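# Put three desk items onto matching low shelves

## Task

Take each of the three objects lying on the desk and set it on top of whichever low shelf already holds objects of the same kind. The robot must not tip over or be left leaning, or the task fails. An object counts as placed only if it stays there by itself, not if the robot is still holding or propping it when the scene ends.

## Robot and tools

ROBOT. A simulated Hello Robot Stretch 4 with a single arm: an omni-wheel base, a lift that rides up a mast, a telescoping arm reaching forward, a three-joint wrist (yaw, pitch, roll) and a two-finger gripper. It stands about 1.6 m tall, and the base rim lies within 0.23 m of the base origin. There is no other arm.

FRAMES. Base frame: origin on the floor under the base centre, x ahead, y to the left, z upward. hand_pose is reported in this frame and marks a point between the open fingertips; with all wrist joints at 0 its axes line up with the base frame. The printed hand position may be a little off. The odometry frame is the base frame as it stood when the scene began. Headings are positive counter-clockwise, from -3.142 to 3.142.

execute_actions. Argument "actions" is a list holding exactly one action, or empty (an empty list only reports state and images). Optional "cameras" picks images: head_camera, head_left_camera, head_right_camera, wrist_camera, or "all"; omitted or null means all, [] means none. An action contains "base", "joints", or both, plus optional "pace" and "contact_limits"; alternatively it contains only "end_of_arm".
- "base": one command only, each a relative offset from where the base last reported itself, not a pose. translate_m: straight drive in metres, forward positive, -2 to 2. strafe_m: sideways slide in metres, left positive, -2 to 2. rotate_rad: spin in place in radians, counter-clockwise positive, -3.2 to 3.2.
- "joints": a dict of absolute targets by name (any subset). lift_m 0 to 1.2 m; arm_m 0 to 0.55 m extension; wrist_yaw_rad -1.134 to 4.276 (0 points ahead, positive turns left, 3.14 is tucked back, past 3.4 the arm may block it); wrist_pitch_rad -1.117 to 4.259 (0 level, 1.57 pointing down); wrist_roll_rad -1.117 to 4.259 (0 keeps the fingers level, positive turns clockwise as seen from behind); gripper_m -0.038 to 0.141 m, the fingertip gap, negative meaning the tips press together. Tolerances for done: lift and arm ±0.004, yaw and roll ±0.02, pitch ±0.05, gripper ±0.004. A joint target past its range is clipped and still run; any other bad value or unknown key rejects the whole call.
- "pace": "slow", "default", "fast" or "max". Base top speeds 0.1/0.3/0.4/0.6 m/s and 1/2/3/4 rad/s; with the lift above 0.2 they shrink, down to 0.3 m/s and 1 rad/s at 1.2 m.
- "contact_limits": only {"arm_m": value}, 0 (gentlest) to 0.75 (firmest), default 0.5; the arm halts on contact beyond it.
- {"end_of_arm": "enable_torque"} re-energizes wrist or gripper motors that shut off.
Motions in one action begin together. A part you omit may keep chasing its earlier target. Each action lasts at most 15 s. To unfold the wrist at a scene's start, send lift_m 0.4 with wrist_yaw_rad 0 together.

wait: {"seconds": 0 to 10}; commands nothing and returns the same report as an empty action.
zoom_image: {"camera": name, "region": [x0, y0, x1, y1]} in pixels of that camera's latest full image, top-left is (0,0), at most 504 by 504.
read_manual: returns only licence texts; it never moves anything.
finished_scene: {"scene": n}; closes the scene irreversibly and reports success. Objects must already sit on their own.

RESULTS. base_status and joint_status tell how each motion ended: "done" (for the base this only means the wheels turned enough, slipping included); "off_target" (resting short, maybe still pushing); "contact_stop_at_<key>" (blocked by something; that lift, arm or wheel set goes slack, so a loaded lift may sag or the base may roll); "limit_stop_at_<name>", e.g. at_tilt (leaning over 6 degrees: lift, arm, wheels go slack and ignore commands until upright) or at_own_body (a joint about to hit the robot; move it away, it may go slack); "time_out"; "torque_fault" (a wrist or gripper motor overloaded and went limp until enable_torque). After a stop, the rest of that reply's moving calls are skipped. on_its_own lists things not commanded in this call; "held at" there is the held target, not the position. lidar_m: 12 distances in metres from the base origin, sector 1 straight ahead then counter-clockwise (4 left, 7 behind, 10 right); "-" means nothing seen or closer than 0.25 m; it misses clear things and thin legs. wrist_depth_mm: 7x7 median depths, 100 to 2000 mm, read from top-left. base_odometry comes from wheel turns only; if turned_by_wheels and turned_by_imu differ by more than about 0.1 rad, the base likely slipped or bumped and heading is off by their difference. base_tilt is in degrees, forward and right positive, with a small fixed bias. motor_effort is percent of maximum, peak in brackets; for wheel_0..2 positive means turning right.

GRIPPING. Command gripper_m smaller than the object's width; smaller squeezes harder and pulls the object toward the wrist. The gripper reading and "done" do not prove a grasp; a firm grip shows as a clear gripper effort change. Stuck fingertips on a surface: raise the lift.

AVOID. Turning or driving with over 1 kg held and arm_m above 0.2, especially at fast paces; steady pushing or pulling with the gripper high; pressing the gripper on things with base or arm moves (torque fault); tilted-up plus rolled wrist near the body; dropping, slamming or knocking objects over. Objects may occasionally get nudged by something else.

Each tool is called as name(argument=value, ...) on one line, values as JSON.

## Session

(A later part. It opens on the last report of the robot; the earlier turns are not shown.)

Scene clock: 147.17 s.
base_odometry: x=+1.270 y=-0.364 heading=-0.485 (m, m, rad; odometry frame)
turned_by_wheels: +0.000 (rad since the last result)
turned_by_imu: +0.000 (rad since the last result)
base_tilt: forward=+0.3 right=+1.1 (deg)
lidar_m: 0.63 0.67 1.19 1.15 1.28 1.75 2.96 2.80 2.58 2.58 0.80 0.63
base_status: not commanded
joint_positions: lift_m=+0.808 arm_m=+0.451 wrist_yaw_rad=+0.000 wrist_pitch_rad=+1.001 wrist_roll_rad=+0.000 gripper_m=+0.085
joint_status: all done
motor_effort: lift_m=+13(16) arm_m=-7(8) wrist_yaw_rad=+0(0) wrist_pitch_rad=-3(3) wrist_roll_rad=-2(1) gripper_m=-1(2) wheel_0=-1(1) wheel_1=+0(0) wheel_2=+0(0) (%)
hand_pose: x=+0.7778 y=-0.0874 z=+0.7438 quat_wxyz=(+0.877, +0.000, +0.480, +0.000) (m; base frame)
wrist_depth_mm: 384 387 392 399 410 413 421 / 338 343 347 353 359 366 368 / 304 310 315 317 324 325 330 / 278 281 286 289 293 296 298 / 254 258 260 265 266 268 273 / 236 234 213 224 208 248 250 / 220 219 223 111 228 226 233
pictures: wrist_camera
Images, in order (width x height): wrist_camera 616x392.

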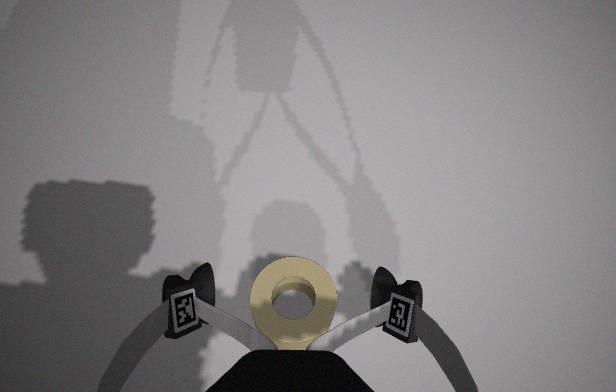

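Just touching the table.

execute_actions(actions=[{"joints":{"arm_m":0.442,"lift_m":0.81,"gripper_m":0.015}}], cameras=["wrist_camera"])

execute_actions(actions=[{"joints":{"lift_m":0.88}}], cameras=["wrist_camera"])

Scene clock: 153.50 s.
base_odometry: x=+1.270 y=-0.364 heading=-0.485 (m, m, rad; odometry frame)
turned_by_wheels: +0.000 (rad since the last result)
turned_by_imu: +0.000 (rad since the last result)
base_tilt: forward=+0.3 right=+1.1 (deg)
lidar_m: 0.62 0.68 1.17 1.15 1.27 1.74 2.95 2.80 2.58 2.58 0.79 0.63
base_status: not commanded
joint_positions: lift_m=+0.810 arm_m=+0.443 wrist_yaw_rad=+0.000 wrist_pitch_rad=+1.001 wrist_roll_rad=+0.000 gripper_m=+0.015
joint_status: all done
motor_effort: lift_m=+20(18) arm_m=-7(8) wrist_yaw_rad=-1(1) wrist_pitch_rad=-3(2) wrist_roll_rad=-2(2) gripper_m=-20(18) wheel_0=-1(1) wheel_1=+0(0) wheel_2=+0(0) (%)
hand_pose: x=+0.7699 y=-0.0874 z=+0.7451 quat_wxyz=(+0.877, +0.000, +0.480, +0.000) (m; base frame)
wrist_depth_mm: 377 387 394 397 407 413 418 / 338 343 349 353 359 364 370 / 306 309 312 315 322 325 330 / 277 283 285 287 293 294 296 / 255 258 259 260 266 270 272 / 235 238 196 211 192 247 249 / 220 215 221 111 224 224 231
pictures: wrist_camera
Images, in order (width x height): wrist_camera 616x392.

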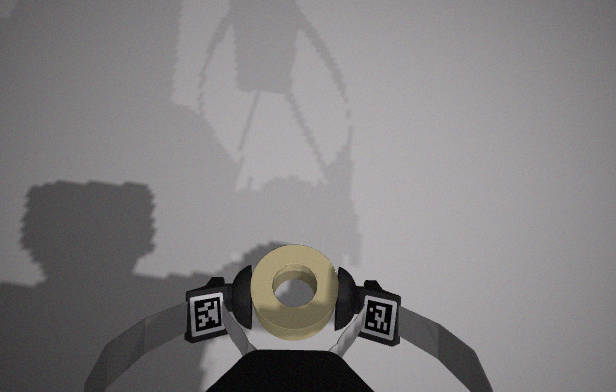

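Scene clock: 154.73 s.
base_odometry: x=+1.270 y=-0.364 heading=-0.485 (m, m, rad; odometry frame)
turned_by_wheels: +0.000 (rad since the last result)
turned_by_imu: +0.000 (rad since the last result)
base_tilt: forward=+0.3 right=+1.1 (deg)
lidar_m: 0.62 0.68 1.17 1.15 1.29 1.74 2.97 2.80 2.58 2.59 0.81 0.62
base_status: not commanded
joint_positions: lift_m=+0.880 arm_m=+0.443 wrist_yaw_rad=+0.000 wrist_pitch_rad=+1.001 wrist_roll_rad=+0.000 gripper_m=+0.015
joint_status: all done
motor_effort: lift_m=+21(21) arm_m=-8(7) wrist_yaw_rad=-1(0) wrist_pitch_rad=-3(4) wrist_roll_rad=-2(3) gripper_m=-21(20) wheel_0=-1(1) wheel_1=+0(0) wheel_2=+0(0) (%)
hand_pose: x=+0.7699 y=-0.0874 z=+0.8151 quat_wxyz=(+0.877, +0.000, +0.480, +0.000) (m; base frame)
wrist_depth_mm: 492 492 504 512 517 530 539 / 436 442 449 452 462 469 477 / 394 399 410 410 415 421 424 / 357 362 368 370 377 377 384 / 330 330 332 334 343 347 349 / 304 307 196 211 193 320 322 / 282 277 286 111 290 290 298
pictures: wrist_camera
Images, in order (width x height): wrist_camera 616x392.

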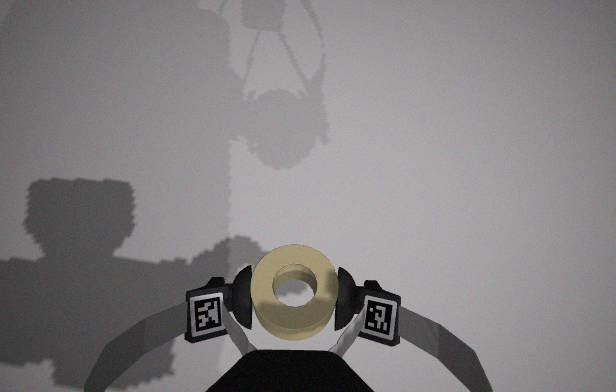

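execute_actions(actions=[{"base":{"rotate_rad":2.75},"joints":{"arm_m":0.05}}], cameras=[])

execute_actions(actions=[{"base":{"translate_m":1.6},"joints":{"lift_m":0.8},"pace":"fast"}], cameras=[])

execute_actions(actions=[{"base":{"rotate_rad":-0.7}}], cameras=["head_camera"])

Scene clock: 169.33 s.
base_odometry: x=+1.270 y=-0.364 heading=+2.265 (m, m, rad; odometry frame)
turned_by_wheels: +2.749 (rad since the last result)
turned_by_imu: +2.734 (rad since the last result)
base_tilt: forward=+0.2 right=+1.1 (deg)
lidar_m: 1.72 2.95 2.59 2.59 2.59 0.72 0.64 0.61 0.73 1.16 1.18 1.36
base_status: done
joint_positions: lift_m=+0.880 arm_m=+0.051 wrist_yaw_rad=+0.000 wrist_pitch_rad=+1.001 wrist_roll_rad=+0.000 gripper_m=+0.015
joint_status: all done
motor_effort: lift_m=+20(21) arm_m=-8(11) wrist_yaw_rad=-1(0) wrist_pitch_rad=-4(4) wrist_roll_rad=-2(2) gripper_m=-21(21) wheel_0=-2(8) wheel_1=-3(10) wheel_2=-4(8) (%)
hand_pose: x=+0.3779 y=-0.0874 z=+0.8151 quat_wxyz=(+0.877, +0.000, +0.480, +0.000) (m; base frame)
wrist_depth_mm: 1618 1661 1756 1661 1576 1499 1138 / 1397 1397 1499 1499 1576 1499 1205 / 1308 1281 1336 1308 1366 1366 1229 / 1205 1160 1229 1255 1229 1255 1205 / 1098 1098 1078 1118 1118 1118 1138 / 991 1025 196 211 192 1060 1060 / 946 917 946 111 946 960 960
pictures: none
No camera images: the call's "cameras" was empty. Leave "cameras" out to get every camera's image.

Scene clock: 174.87 s.
base_odometry: x=+0.247 y=+0.866 heading=+2.265 (m, m, rad; odometry frame)
turned_by_wheels: +0.000 (rad since the last result)
turned_by_imu: -0.002 (rad since the last result)
base_tilt: forward=+0.3 right=+1.1 (deg)
lidar_m: 0.73 1.39 2.03 2.63 2.63 3.12 2.21 1.58 0.88 0.35 0.36 0.42
base_status: done
joint_positions: lift_m=+0.800 arm_m=+0.051 wrist_yaw_rad=+0.000 wrist_pitch_rad=+1.001 wrist_roll_rad=+0.000 gripper_m=+0.015
joint_status: all done
motor_effort: lift_m=+16(19) arm_m=-7(7) wrist_yaw_rad=-1(2) wrist_pitch_rad=-4(4) wrist_roll_rad=-2(2) gripper_m=-20(20) wheel_0=+2(5) wheel_1=+3(7) wheel_2=-1(14) (%)
hand_pose: x=+0.3777 y=-0.0874 z=+0.7354 quat_wxyz=(+0.877, +0.000, +0.480, +0.000) (m; base frame)
wrist_depth_mm: 1366 1336 1397 1042 574 591 597 / 1229 1281 1281 1118 530 512 512 / 1182 1229 1229 1160 525 459 469 / 1098 1138 1098 1098 699 418 427 / 1025 1042 1025 917 676 389 387 / 931 917 195 211 193 364 353 / 854 831 878 111 798 338 327
pictures: none
No camera images: the call's "cameras" was empty. Leave "cameras" out to get every camera's image.

Scene clock: 176.33 s.
base_odometry: x=+0.247 y=+0.866 heading=+1.566 (m, m, rad; odometry frame)
turned_by_wheels: -0.699 (rad since the last result)
turned_by_imu: -0.695 (rad since the last result)
base_tilt: forward=+0.3 right=+1.1 (deg)
lidar_m: 0.40 0.58 1.37 1.50 2.24 2.62 3.24 2.27 2.17 1.02 0.77 0.36
base_status: done
joint_positions: lift_m=+0.800 arm_m=+0.051 wrist_yaw_rad=+0.000 wrist_pitch_rad=+1.001 wrist_roll_rad=+0.000 gripper_m=+0.015
joint_status: not commanded
motor_effort: lift_m=+16(16) arm_m=-7(8) wrist_yaw_rad=-1(1) wrist_pitch_rad=-4(5) wrist_roll_rad=-2(2) gripper_m=-21(20) wheel_0=+2(6) wheel_1=+2(9) wheel_2=+4(10) (%)
hand_pose: x=+0.3777 y=-0.0874 z=+0.7354 quat_wxyz=(+0.877, +0.000, +0.480, +0.000) (m; base frame)
wrist_depth_mm: 544 535 559 564 521 455 407 / 484 492 500 504 508 496 436 / 525 436 452 442 455 462 466 / 1060 413 404 413 413 418 439 / 991 842 373 370 377 387 591 / 946 917 196 211 193 353 707 / 866 831 842 111 317 325 820
pictures: head_camera
Images, in order (width x height): head_camera 420x560.

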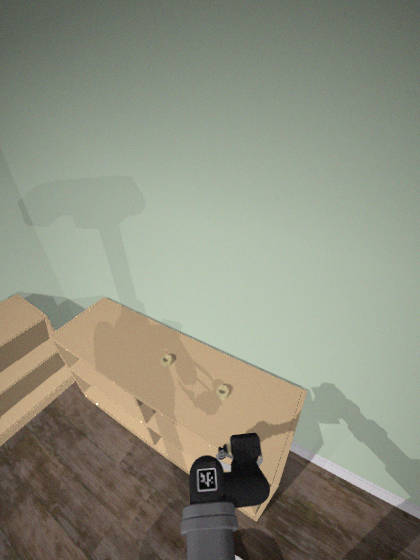

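execute_actions(actions=[{"base":{"rotate_rad":-0.2},"joints":{"arm_m":0.2,"lift_m":0.74}}], cameras=["head_camera","wrist_camera"])

Scene clock: 182.10 s.
base_odometry: x=+0.247 y=+0.866 heading=+1.366 (m, m, rad; odometry frame)
turned_by_wheels: -0.199 (rad since the last result)
turned_by_imu: -0.198 (rad since the last result)
base_tilt: forward=+0.3 right=+1.1 (deg)
lidar_m: 0.36 0.50 1.01 1.41 2.04 2.61 3.07 2.35 2.18 1.23 0.83 0.35
base_status: done
joint_positions: lift_m=+0.740 arm_m=+0.199 wrist_yaw_rad=+0.000 wrist_pitch_rad=+1.001 wrist_roll_rad=+0.000 gripper_m=+0.015
joint_status: all done
motor_effort: lift_m=+16(13) arm_m=+7(8) wrist_yaw_rad=+0(0) wrist_pitch_rad=-5(5) wrist_roll_rad=-2(2) gripper_m=-20(21) wheel_0=+2(8) wheel_1=+2(9) wheel_2=+3(10) (%)
hand_pose: x=+0.5252 y=-0.0874 z=+0.6755 quat_wxyz=(+0.877, +0.000, +0.480, +0.000) (m; base frame)
wrist_depth_mm: 449 449 421 370 332 303 279 / 397 402 410 413 379 338 314 / 359 362 366 370 375 375 351 / 327 315 334 336 338 345 399 / 298 300 303 304 310 320 462 / 276 279 196 211 192 293 554 / 257 252 258 111 263 273 683
pictures: head_camera, wrist_camera
Images, in order (width x height): head_camera 420x560, wrist_camera 616x392.

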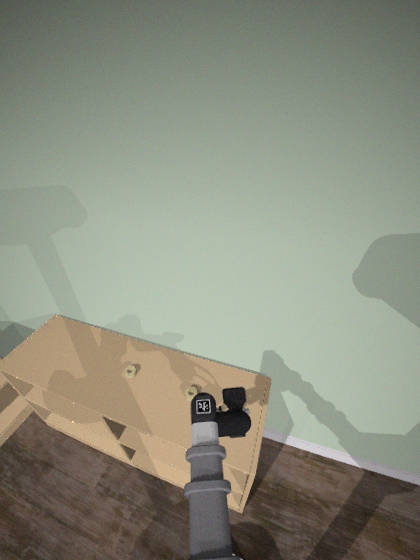

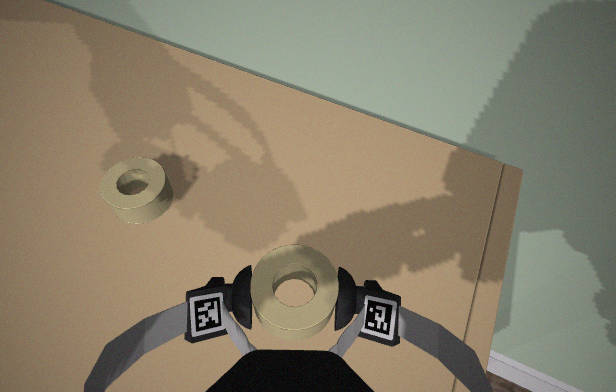

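execute_actions(actions=[{"joints":{"lift_m":0.701},"pace":"slow"}], cameras=[])

execute_actions(actions=[{"joints":{"gripper_m":0.08}}], cameras=[])

execute_actions(actions=[{"joints":{"lift_m":0.8,"gripper_m":0.13},"pace":"fast"}], cameras=["wrist_camera"])

execute_actions(actions=[{"base":{"rotate_rad":-1.95},"joints":{"lift_m":0.9,"arm_m":0.05},"pace":"fast"}], cameras=[])

execute_actions(actions=[{"base":{"translate_m":1.5},"joints":{"arm_m":0.36},"pace":"max"}], cameras=["head_camera","wrist_camera"])

Scene clock: 194.93 s.
base_odometry: x=+0.247 y=+0.866 heading=+1.366 (m, m, rad; odometry frame)
turned_by_wheels: +0.000 (rad since the last result)
turned_by_imu: +0.000 (rad since the last result)
base_tilt: forward=+0.3 right=+1.1 (deg)
lidar_m: 0.39 0.49 1.02 1.42 2.03 2.62 3.05 2.36 2.16 1.25 0.80 0.36
base_status: not commanded
joint_positions: lift_m=+0.701 arm_m=+0.199 wrist_yaw_rad=+0.000 wrist_pitch_rad=+1.001 wrist_roll_rad=+0.000 gripper_m=+0.015
joint_status: all done
motor_effort: lift_m=+15(16) arm_m=+7(7) wrist_yaw_rad=-2(0) wrist_pitch_rad=-4(4) wrist_roll_rad=-2(2) gripper_m=-21(21) wheel_0=+1(2) wheel_1=+3(3) wheel_2=+3(3) (%)
hand_pose: x=+0.5252 y=-0.0874 z=+0.6365 quat_wxyz=(+0.877, +0.000, +0.480, +0.000) (m; base frame)
wrist_depth_mm: 384 392 394 370 334 303 281 / 345 349 351 357 357 342 312 / 309 294 317 320 325 329 345 / 278 278 287 290 291 297 389 / 257 260 264 263 270 272 462 / 237 240 195 211 192 250 554 / 220 218 224 111 227 229 676
pictures: none
No camera images: the call's "cameras" was empty. Leave "cameras" out to get every camera's image.

Scene clock: 196.37 s.
base_odometry: x=+0.247 y=+0.866 heading=+1.366 (m, m, rad; odometry frame)
turned_by_wheels: +0.000 (rad since the last result)
turned_by_imu: +0.000 (rad since the last result)
base_tilt: forward=+0.3 right=+1.1 (deg)
lidar_m: 0.36 0.48 1.02 1.39 2.06 2.62 3.07 2.35 2.16 1.26 0.84 0.36
base_status: not commanded
joint_positions: lift_m=+0.701 arm_m=+0.199 wrist_yaw_rad=+0.000 wrist_pitch_rad=+1.001 wrist_roll_rad=+0.000 gripper_m=+0.080
joint_status: all done
motor_effort: lift_m=+15(15) arm_m=+6(7) wrist_yaw_rad=+1(1) wrist_pitch_rad=-4(4) wrist_roll_rad=-2(2) gripper_m=-2(19) wheel_0=+1(1) wheel_1=+3(3) wheel_2=+3(3) (%)
hand_pose: x=+0.5252 y=-0.0874 z=+0.6365 quat_wxyz=(+0.877, +0.000, +0.480, +0.000) (m; base frame)
wrist_depth_mm: 387 389 394 373 334 304 282 / 343 347 353 355 359 340 314 / 309 294 317 317 322 329 345 / 281 278 287 289 293 298 392 / 257 260 262 263 267 271 459 / 238 240 197 224 206 251 554 / 220 218 224 111 228 232 676
pictures: none
No camera images: the call's "cameras" was empty. Leave "cameras" out to get every camera's image.

Scene clock: 197.83 s.
base_odometry: x=+0.247 y=+0.866 heading=+1.366 (m, m, rad; odometry frame)
turned_by_wheels: +0.000 (rad since the last result)
turned_by_imu: +0.000 (rad since the last result)
base_tilt: forward=+0.3 right=+1.1 (deg)
lidar_m: 0.37 0.48 1.01 1.40 2.04 2.62 3.06 2.35 2.17 1.26 0.83 0.36
base_status: not commanded
joint_positions: lift_m=+0.800 arm_m=+0.199 wrist_yaw_rad=+0.000 wrist_pitch_rad=+1.001 wrist_roll_rad=+0.000 gripper_m=+0.130
joint_status: all done
motor_effort: lift_m=+21(22) arm_m=+8(7) wrist_yaw_rad=-1(2) wrist_pitch_rad=-4(5) wrist_roll_rad=-2(2) gripper_m=+1(1) wheel_0=+1(2) wheel_1=+3(3) wheel_2=+3(3) (%)
hand_pose: x=+0.5252 y=-0.0874 z=+0.7351 quat_wxyz=(+0.877, +0.000, +0.480, +0.000) (m; base frame)
wrist_depth_mm: 525 488 421 375 336 304 281 / 480 488 477 436 377 342 312 / 433 436 442 445 430 387 351 / 394 399 399 407 413 424 404 / 357 357 368 370 377 394 462 / 334 209 342 338 218 597 549 / 312 309 315 111 322 759 683
pictures: wrist_camera
Images, in order (width x height): wrist_camera 616x392.

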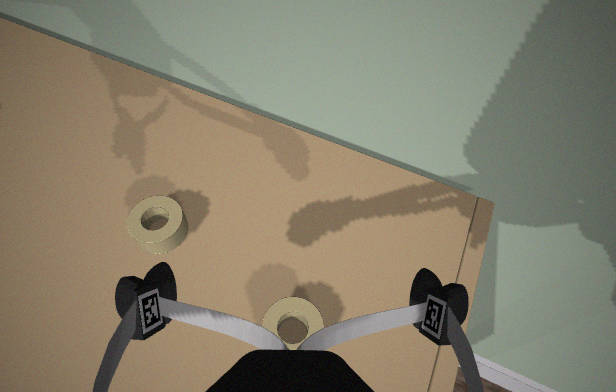

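Scene clock: 200.00 s.
base_odometry: x=+0.247 y=+0.866 heading=-0.583 (m, m, rad; odometry frame)
turned_by_wheels: -1.949 (rad since the last result)
turned_by_imu: -1.938 (rad since the last result)
base_tilt: forward=+0.3 right=+1.1 (deg)
lidar_m: 2.17 1.06 0.78 0.35 0.38 0.55 1.40 1.47 2.06 2.60 3.16 2.25
base_status: done
joint_positions: lift_m=+0.900 arm_m=+0.051 wrist_yaw_rad=+0.000 wrist_pitch_rad=+1.001 wrist_roll_rad=+0.000 gripper_m=+0.130
joint_status: all done
motor_effort: lift_m=+20(24) arm_m=-7(9) wrist_yaw_rad=-1(1) wrist_pitch_rad=-4(5) wrist_roll_rad=-2(2) gripper_m=+2(1) wheel_0=+2(7) wheel_1=+4(6) wheel_2=+4(11) (%)
hand_pose: x=+0.3778 y=-0.0874 z=+0.8351 quat_wxyz=(+0.877, +0.000, +0.480, +0.000) (m; base frame)
wrist_depth_mm: 1182 1576 1808 1708 1756 1756 1756 / 1182 1464 1537 1537 1576 1537 1576 / 1205 1308 1336 1336 1397 1430 1464 / 1160 1255 1255 1229 1255 1308 1308 / 1098 1118 1118 1160 1138 1182 1182 / 1008 209 1008 1060 219 1060 1098 / 946 960 960 111 1008 991 991
pictures: none
No camera images: the call's "cameras" was empty. Leave "cameras" out to get every camera's image.

Scene clock: 205.33 s.
base_odometry: x=+1.499 y=+0.041 heading=-0.583 (m, m, rad; odometry frame)
turned_by_wheels: +0.000 (rad since the last result)
turned_by_imu: -0.002 (rad since the last result)
base_tilt: forward=+0.3 right=+1.1 (deg)
lidar_m: 0.66 0.70 0.74 0.69 0.77 1.07 1.54 3.30 2.96 3.05 0.96 0.70
base_status: done
joint_positions: lift_m=+0.900 arm_m=+0.359 wrist_yaw_rad=+0.000 wrist_pitch_rad=+1.001 wrist_roll_rad=+0.000 gripper_m=+0.130
joint_status: all done
motor_effort: lift_m=+21(21) arm_m=+6(7) wrist_yaw_rad=+1(1) wrist_pitch_rad=-4(4) wrist_roll_rad=-2(2) gripper_m=+2(0) wheel_0=+1(11) wheel_1=+2(8) wheel_2=-2(14) (%)
hand_pose: x=+0.6853 y=-0.0874 z=+0.8351 quat_wxyz=(+0.877, +0.000, +0.480, +0.000) (m; base frame)
wrist_depth_mm: 554 535 535 549 554 564 569 / 466 473 477 488 496 500 500 / 421 427 430 436 442 452 452 / 379 387 389 343 397 404 410 / 347 355 353 332 366 370 370 / 327 208 329 334 218 334 343 / 946 931 314 111 320 319 322
pictures: head_camera, wrist_camera
Images, in order (width x height): head_camera 420x560, wrist_camera 616x392.

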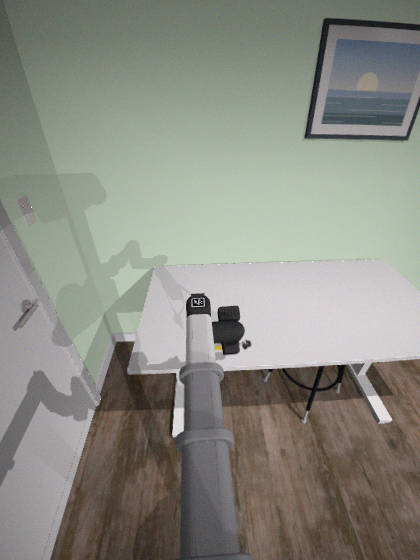

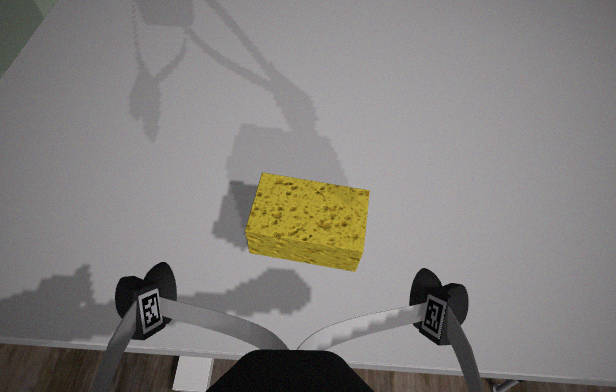

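execute_actions(actions=[{"base":{"strafe_m":-0.012},"joints":{"arm_m":0.455,"gripper_m":0.141,"wrist_roll_rad":0.12}}], cameras=["wrist_camera"])

execute_actions(actions=[{"joints":{"lift_m":0.815},"pace":"slow"}], cameras=["wrist_camera"])

Scene clock: 217.07 s.
base_odometry: x=+1.493 y=+0.031 heading=-0.583 (m, m, rad; odometry frame)
turned_by_wheels: +0.000 (rad since the last result)
turned_by_imu: +0.000 (rad since the last result)
base_tilt: forward=+0.3 right=+1.1 (deg)
lidar_m: 0.67 0.70 0.74 0.70 0.78 1.10 1.54 3.28 2.94 3.03 0.94 0.69
base_status: done
joint_positions: lift_m=+0.900 arm_m=+0.454 wrist_yaw_rad=+0.000 wrist_pitch_rad=+1.001 wrist_roll_rad=+0.119 gripper_m=+0.141
joint_status: all done
motor_effort: lift_m=+20(20) arm_m=+7(8) wrist_yaw_rad=+1(3) wrist_pitch_rad=-3(4) wrist_roll_rad=+2(0) gripper_m=+1(1) wheel_0=+1(9) wheel_1=-2(8) wheel_2=+0(0) (%)
hand_pose: x=+0.7802 y=-0.0874 z=+0.8351 quat_wxyz=(+0.876, +0.052, +0.479, -0.029) (m; base frame)
wrist_depth_mm: 574 559 549 544 535 530 535 / 492 492 480 484 480 473 469 / 442 442 433 436 427 430 427 / 399 394 399 392 389 389 389 / 364 364 364 364 357 357 355 / 334 198 289 286 286 317 329 / 310 307 304 111 304 301 306
pictures: wrist_camera
Images, in order (width x height): wrist_camera 616x392.

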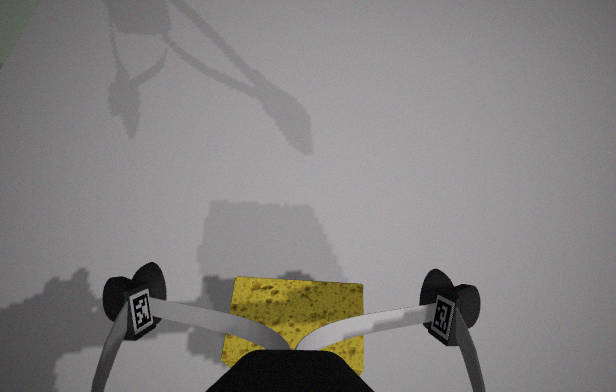

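Scene clock: 218.67 s.
base_odometry: x=+1.493 y=+0.031 heading=-0.583 (m, m, rad; odometry frame)
turned_by_wheels: +0.000 (rad since the last result)
turned_by_imu: +0.000 (rad since the last result)
base_tilt: forward=+0.3 right=+1.1 (deg)
lidar_m: 0.66 0.69 0.73 0.71 0.77 1.08 1.53 3.27 2.95 3.02 0.96 0.69
base_status: not commanded
joint_positions: lift_m=+0.815 arm_m=+0.454 wrist_yaw_rad=+0.000 wrist_pitch_rad=+1.001 wrist_roll_rad=+0.119 gripper_m=+0.141
joint_status: all done
motor_effort: lift_m=+15(25) arm_m=+7(7) wrist_yaw_rad=-2(2) wrist_pitch_rad=-4(4) wrist_roll_rad=+1(1) gripper_m=+2(1) wheel_0=+1(1) wheel_1=-2(2) wheel_2=+0(0) (%)
hand_pose: x=+0.7802 y=-0.0874 z=+0.7506 quat_wxyz=(+0.876, +0.052, +0.479, -0.029) (m; base frame)
wrist_depth_mm: 413 410 410 404 402 402 394 / 366 362 362 362 357 357 353 / 329 329 325 324 320 320 319 / 298 298 296 294 294 290 289 / 272 271 225 221 264 266 264 / 251 198 204 203 206 237 245 / 234 229 228 111 227 226 227
pictures: wrist_camera
Images, in order (width x height): wrist_camera 616x392.

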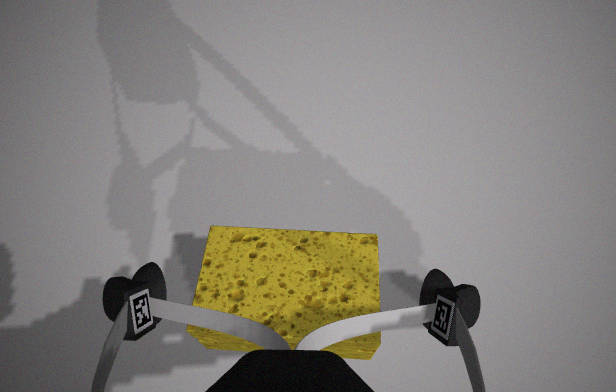

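execute_actions(actions=[{"joints":{"arm_m":0.443,"gripper_m":0.06}}], cameras=[])

execute_actions(actions=[{"joints":{"lift_m":0.88}}], cameras=["wrist_camera"])

Scene clock: 224.77 s.
base_odometry: x=+1.493 y=+0.031 heading=-0.583 (m, m, rad; odometry frame)
turned_by_wheels: +0.000 (rad since the last result)
turned_by_imu: +0.000 (rad since the last result)
base_tilt: forward=+0.3 right=+1.1 (deg)
lidar_m: 0.68 0.70 0.73 0.71 0.75 1.07 1.53 3.29 2.94 3.04 0.93 0.69
base_status: not commanded
joint_positions: lift_m=+0.815 arm_m=+0.444 wrist_yaw_rad=+0.000 wrist_pitch_rad=+1.001 wrist_roll_rad=+0.119 gripper_m=+0.060
joint_status: all done
motor_effort: lift_m=+15(15) arm_m=-8(8) wrist_yaw_rad=+1(0) wrist_pitch_rad=-3(3) wrist_roll_rad=+2(1) gripper_m=-19(22) wheel_0=+2(1) wheel_1=-2(2) wheel_2=+0(0) (%)
hand_pose: x=+0.7708 y=-0.0874 z=+0.7506 quat_wxyz=(+0.876, +0.052, +0.479, -0.029) (m; base frame)
wrist_depth_mm: 418 410 407 407 404 402 397 / 366 364 364 362 355 353 353 / 329 327 324 325 322 319 319 / 297 298 293 294 291 290 289 / 271 272 215 210 259 265 264 / 249 242 195 198 193 246 244 / 232 225 228 111 226 224 228
pictures: none
No camera images: the call's "cameras" was empty. Leave "cameras" out to get every camera's image.

Scene clock: 225.97 s.
base_odometry: x=+1.493 y=+0.031 heading=-0.583 (m, m, rad; odometry frame)
turned_by_wheels: +0.000 (rad since the last result)
turned_by_imu: +0.000 (rad since the last result)
base_tilt: forward=+0.3 right=+1.1 (deg)
lidar_m: 0.66 0.69 0.76 0.71 0.78 1.08 1.56 3.26 2.93 3.03 0.95 0.69
base_status: not commanded
joint_positions: lift_m=+0.880 arm_m=+0.444 wrist_yaw_rad=+0.000 wrist_pitch_rad=+1.001 wrist_roll_rad=+0.119 gripper_m=+0.060
joint_status: all done
motor_effort: lift_m=+21(19) arm_m=-8(8) wrist_yaw_rad=-1(1) wrist_pitch_rad=-3(4) wrist_roll_rad=+1(1) gripper_m=-20(20) wheel_0=+2(2) wheel_1=-2(2) wheel_2=+0(0) (%)
hand_pose: x=+0.7708 y=-0.0874 z=+0.8151 quat_wxyz=(+0.876, +0.052, +0.479, -0.029) (m; base frame)
wrist_depth_mm: 525 517 517 512 508 504 504 / 462 459 452 459 452 445 442 / 413 413 413 413 407 404 402 / 377 373 370 370 368 368 366 / 343 340 216 211 324 340 336 / 315 307 195 198 193 307 307 / 291 282 287 111 283 283 286
pictures: wrist_camera
Images, in order (width x height): wrist_camera 616x392.

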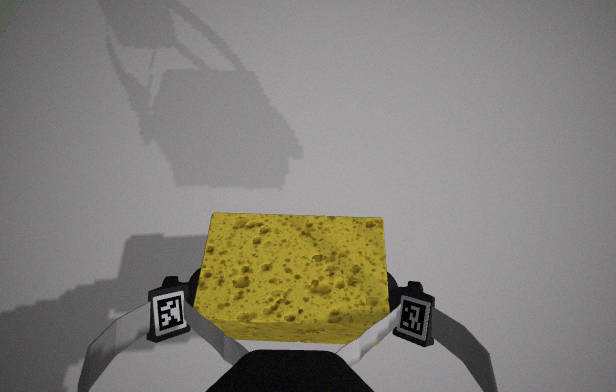

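execute_actions(actions=[{"base":{"rotate_rad":-2.54},"joints":{"arm_m":0.05}}], cameras=[])

execute_actions(actions=[{"base":{"translate_m":2.0},"joints":{"lift_m":0.8},"pace":"fast"}], cameras=[])

execute_actions(actions=[{"base":{"translate_m":0.8},"pace":"fast"}], cameras=["head_camera"])

Scene clock: 236.40 s.
base_odometry: x=+1.493 y=+0.031 heading=-3.123 (m, m, rad; odometry frame)
turned_by_wheels: -2.540 (rad since the last result)
turned_by_imu: -2.525 (rad since the last result)
base_tilt: forward=+0.3 right=+1.1 (deg)
lidar_m: 3.27 2.93 3.01 0.87 0.67 0.67 0.73 0.73 0.69 0.79 1.17 2.13
base_status: done
joint_positions: lift_m=+0.880 arm_m=+0.051 wrist_yaw_rad=+0.000 wrist_pitch_rad=+1.001 wrist_roll_rad=+0.120 gripper_m=+0.060
joint_status: all done
motor_effort: lift_m=+20(21) arm_m=-7(9) wrist_yaw_rad=+0(2) wrist_pitch_rad=-4(4) wrist_roll_rad=+0(1) gripper_m=-22(20) wheel_0=+2(6) wheel_1=+1(9) wheel_2=+2(8) (%)
hand_pose: x=+0.3778 y=-0.0874 z=+0.8151 quat_wxyz=(+0.876, +0.052, +0.479, -0.029) (m; base frame)
wrist_depth_mm: 1756 1661 1661 1708 1708 1708 1618 / 1464 1464 1499 1499 1499 1464 1430 / 1397 1366 1366 1308 1366 1336 1336 / 1229 1255 1229 1229 1255 1205 1205 / 1118 1118 216 211 1060 1118 1098 / 1042 991 195 198 193 1008 1042 / 976 931 960 111 931 931 960
pictures: none
No camera images: the call's "cameras" was empty. Leave "cameras" out to get every camera's image.

Scene clock: 242.93 s.
base_odometry: x=-0.507 y=-0.008 heading=-3.122 (m, m, rad; odometry frame)
turned_by_wheels: +0.000 (rad since the last result)
turned_by_imu: -0.002 (rad since the last result)
base_tilt: forward=+0.3 right=+1.1 (deg)
lidar_m: 1.37 1.51 1.47 2.01 2.74 2.32 2.49 1.93 1.50 1.62 1.33 1.32
base_status: done
joint_positions: lift_m=+0.800 arm_m=+0.051 wrist_yaw_rad=+0.000 wrist_pitch_rad=+1.001 wrist_roll_rad=+0.120 gripper_m=+0.060
joint_status: all done
motor_effort: lift_m=+16(18) arm_m=-7(8) wrist_yaw_rad=+0(1) wrist_pitch_rad=-5(4) wrist_roll_rad=+0(1) gripper_m=-20(21) wheel_0=+2(5) wheel_1=+1(9) wheel_2=-1(13) (%)
hand_pose: x=+0.3777 y=-0.0874 z=+0.7354 quat_wxyz=(+0.876, +0.052, +0.479, -0.029) (m; base frame)
wrist_depth_mm: 1397 1537 1464 1464 1336 1366 1205 / 1366 1397 1397 1366 1281 1366 1308 / 1255 1281 1229 1255 1205 1229 1229 / 1138 1160 1118 1118 1138 1138 1098 / 1025 1025 215 211 991 1008 1008 / 946 917 195 198 193 946 946 / 891 866 878 111 878 854 866
pictures: none
No camera images: the call's "cameras" was empty. Leave "cameras" out to get every camera's image.

Scene clock: 246.37 s.
base_odometry: x=-1.306 y=-0.023 heading=-3.122 (m, m, rad; odometry frame)
turned_by_wheels: +0.000 (rad since the last result)
turned_by_imu: -0.001 (rad since the last result)
base_tilt: forward=+0.3 right=+1.1 (deg)
lidar_m: 0.66 0.98 1.02 1.09 2.26 3.01 3.12 2.03 1.81 1.06 0.62 0.59
base_status: done
joint_positions: lift_m=+0.800 arm_m=+0.051 wrist_yaw_rad=+0.000 wrist_pitch_rad=+1.001 wrist_roll_rad=+0.120 gripper_m=+0.060
joint_status: not commanded
motor_effort: lift_m=+16(16) arm_m=-7(7) wrist_yaw_rad=-1(2) wrist_pitch_rad=-4(4) wrist_roll_rad=+1(0) gripper_m=-20(21) wheel_0=+1(8) wheel_1=+2(10) wheel_2=-2(17) (%)
hand_pose: x=+0.3777 y=-0.0874 z=+0.7354 quat_wxyz=(+0.876, +0.052, +0.479, -0.029) (m; base frame)
wrist_depth_mm: 931 603 564 559 564 504 554 / 1229 904 647 508 500 488 488 / 1281 1118 778 798 466 449 442 / 1160 1138 1025 732 715 699 410 / 1042 1042 216 211 661 654 559 / 976 917 195 197 193 661 904 / 891 854 878 111 866 854 866
pictures: head_camera
Images, in order (width x height): head_camera 420x560.

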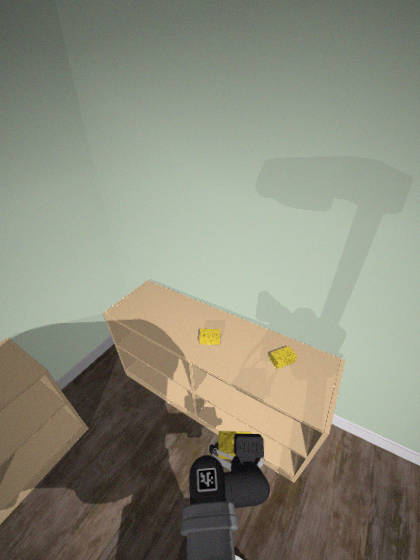

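execute_actions(actions=[{"base":{"rotate_rad":-0.09},"joints":{"arm_m":0.46}}], cameras=["head_camera","wrist_camera"])

Scene clock: 260.93 s.
base_odometry: x=-1.307 y=-0.023 heading=+3.072 (m, m, rad; odometry frame)
turned_by_wheels: -0.089 (rad since the last result)
turned_by_imu: -0.089 (rad since the last result)
base_tilt: forward=+0.3 right=+1.1 (deg)
lidar_m: 0.64 0.89 1.02 1.07 2.01 3.01 3.25 2.08 1.98 1.04 1.08 0.59
base_status: done
joint_positions: lift_m=+0.800 arm_m=+0.459 wrist_yaw_rad=+0.000 wrist_pitch_rad=+1.001 wrist_roll_rad=+0.120 gripper_m=+0.060
joint_status: all done
motor_effort: lift_m=+16(16) arm_m=+7(9) wrist_yaw_rad=+0(0) wrist_pitch_rad=-4(4) wrist_roll_rad=+1(1) gripper_m=-21(22) wheel_0=+2(8) wheel_1=+1(9) wheel_2=+4(10) (%)
hand_pose: x=+0.7852 y=-0.0874 z=+0.7355 quat_wxyz=(+0.876, +0.052, +0.479, -0.029) (m; base frame)
wrist_depth_mm: 569 574 504 452 399 359 334 / 508 500 504 508 452 407 370 / 455 452 452 449 445 459 413 / 415 362 366 407 404 399 399 / 377 362 215 211 357 370 368 / 347 334 195 197 193 329 294 / 854 310 315 111 312 306 294
pictures: head_camera, wrist_camera
Images, in order (width x height): head_camera 420x560, wrist_camera 616x392.

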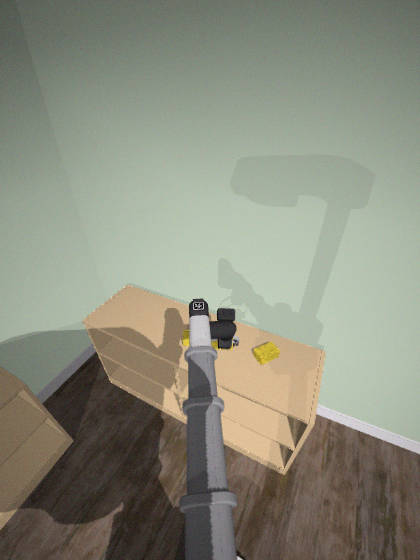

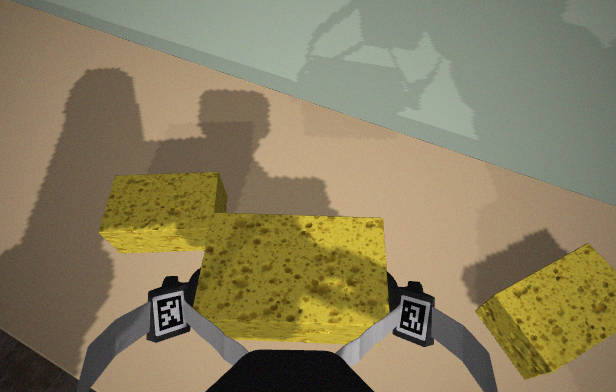

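execute_actions(actions=[{"base":{"rotate_rad":-0.025},"joints":{"lift_m":0.706,"arm_m":0.45},"pace":"slow"}], cameras=["wrist_camera"])

execute_actions(actions=[{"joints":{"gripper_m":0.125}}], cameras=[])

execute_actions(actions=[{"joints":{"lift_m":0.8},"pace":"fast"}], cameras=["wrist_camera"])

Scene clock: 269.77 s.
base_odometry: x=-1.307 y=-0.023 heading=+3.047 (m, m, rad; odometry frame)
turned_by_wheels: -0.024 (rad since the last result)
turned_by_imu: -0.024 (rad since the last result)
base_tilt: forward=+0.3 right=+1.1 (deg)
lidar_m: 0.63 0.87 1.01 1.07 1.41 3.01 3.47 2.07 1.96 1.03 1.08 0.60
base_status: done
joint_positions: lift_m=+0.706 arm_m=+0.451 wrist_yaw_rad=+0.000 wrist_pitch_rad=+1.001 wrist_roll_rad=+0.120 gripper_m=+0.060
joint_status: all done
motor_effort: lift_m=+15(16) arm_m=-8(10) wrist_yaw_rad=-2(2) wrist_pitch_rad=-4(4) wrist_roll_rad=+1(1) gripper_m=-20(21) wheel_0=+3(6) wheel_1=+3(5) wheel_2=+5(8) (%)
hand_pose: x=+0.7779 y=-0.0874 z=+0.6415 quat_wxyz=(+0.876, +0.052, +0.479, -0.029) (m; base frame)
wrist_depth_mm: 418 413 407 421 399 359 336 / 368 368 364 359 362 377 370 / 272 274 329 325 322 319 319 / 289 287 297 294 293 291 291 / 272 272 216 211 259 263 223 / 252 245 195 197 193 246 229 / 233 227 229 111 227 226 228
pictures: wrist_camera
Images, in order (width x height): wrist_camera 616x392.

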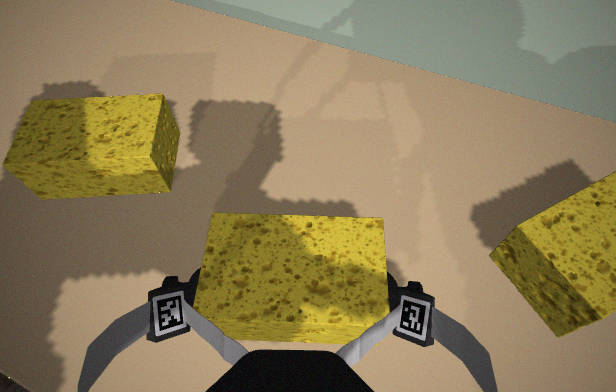

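Scene clock: 271.33 s.
base_odometry: x=-1.307 y=-0.023 heading=+3.047 (m, m, rad; odometry frame)
turned_by_wheels: +0.000 (rad since the last result)
turned_by_imu: +0.000 (rad since the last result)
base_tilt: forward=+0.3 right=+1.1 (deg)
lidar_m: 0.62 0.86 1.02 1.05 1.42 2.97 3.45 2.07 1.97 1.03 1.08 0.59
base_status: not commanded
joint_positions: lift_m=+0.706 arm_m=+0.451 wrist_yaw_rad=+0.000 wrist_pitch_rad=+1.001 wrist_roll_rad=+0.120 gripper_m=+0.125
joint_status: all done
motor_effort: lift_m=+15(15) arm_m=-7(8) wrist_yaw_rad=-1(1) wrist_pitch_rad=-4(4) wrist_roll_rad=+1(1) gripper_m=-1(21) wheel_0=+3(3) wheel_1=+3(3) wheel_2=+5(5) (%)
hand_pose: x=+0.7779 y=-0.0874 z=+0.6415 quat_wxyz=(+0.876, +0.052, +0.479, -0.029) (m; base frame)
wrist_depth_mm: 415 415 410 418 399 362 334 / 370 366 364 366 359 379 370 / 273 276 329 325 324 320 320 / 289 287 296 293 293 293 290 / 273 272 229 220 264 263 223 / 253 211 206 207 204 242 229 / 233 229 231 111 230 225 229
pictures: none
No camera images: the call's "cameras" was empty. Leave "cameras" out to get every camera's image.

Scene clock: 272.50 s.
base_odometry: x=-1.307 y=-0.023 heading=+3.047 (m, m, rad; odometry frame)
turned_by_wheels: +0.000 (rad since the last result)
turned_by_imu: +0.000 (rad since the last result)
base_tilt: forward=+0.3 right=+1.1 (deg)
lidar_m: 0.62 0.88 1.01 1.07 1.41 3.00 3.46 2.07 1.97 1.03 1.08 0.59
base_status: not commanded
joint_positions: lift_m=+0.800 arm_m=+0.451 wrist_yaw_rad=+0.000 wrist_pitch_rad=+1.001 wrist_roll_rad=+0.120 gripper_m=+0.125
joint_status: all done
motor_effort: lift_m=+20(25) arm_m=-8(8) wrist_yaw_rad=-1(0) wrist_pitch_rad=-4(3) wrist_roll_rad=+1(0) gripper_m=+2(1) wheel_0=+3(3) wheel_1=+3(3) wheel_2=+5(5) (%)
hand_pose: x=+0.7778 y=-0.0874 z=+0.7351 quat_wxyz=(+0.876, +0.052, +0.479, -0.029) (m; base frame)
wrist_depth_mm: 574 559 504 449 399 362 334 / 508 500 500 500 455 404 370 / 452 452 452 445 442 455 418 / 413 353 399 404 404 402 404 / 375 366 368 373 368 370 319 / 345 213 307 296 217 293 298 / 330 317 315 111 314 307 314
pictures: wrist_camera
Images, in order (width x height): wrist_camera 616x392.

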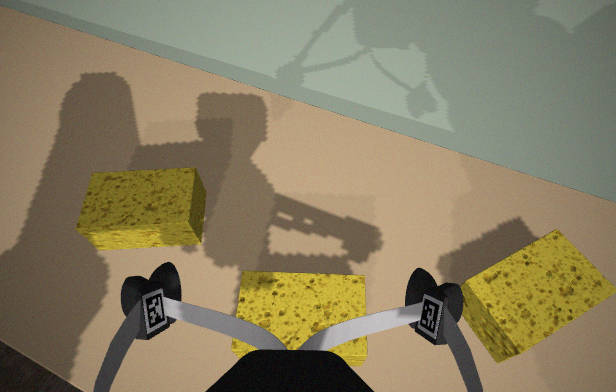

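finished_scene(scene=1)

The scene is finished: the task was done.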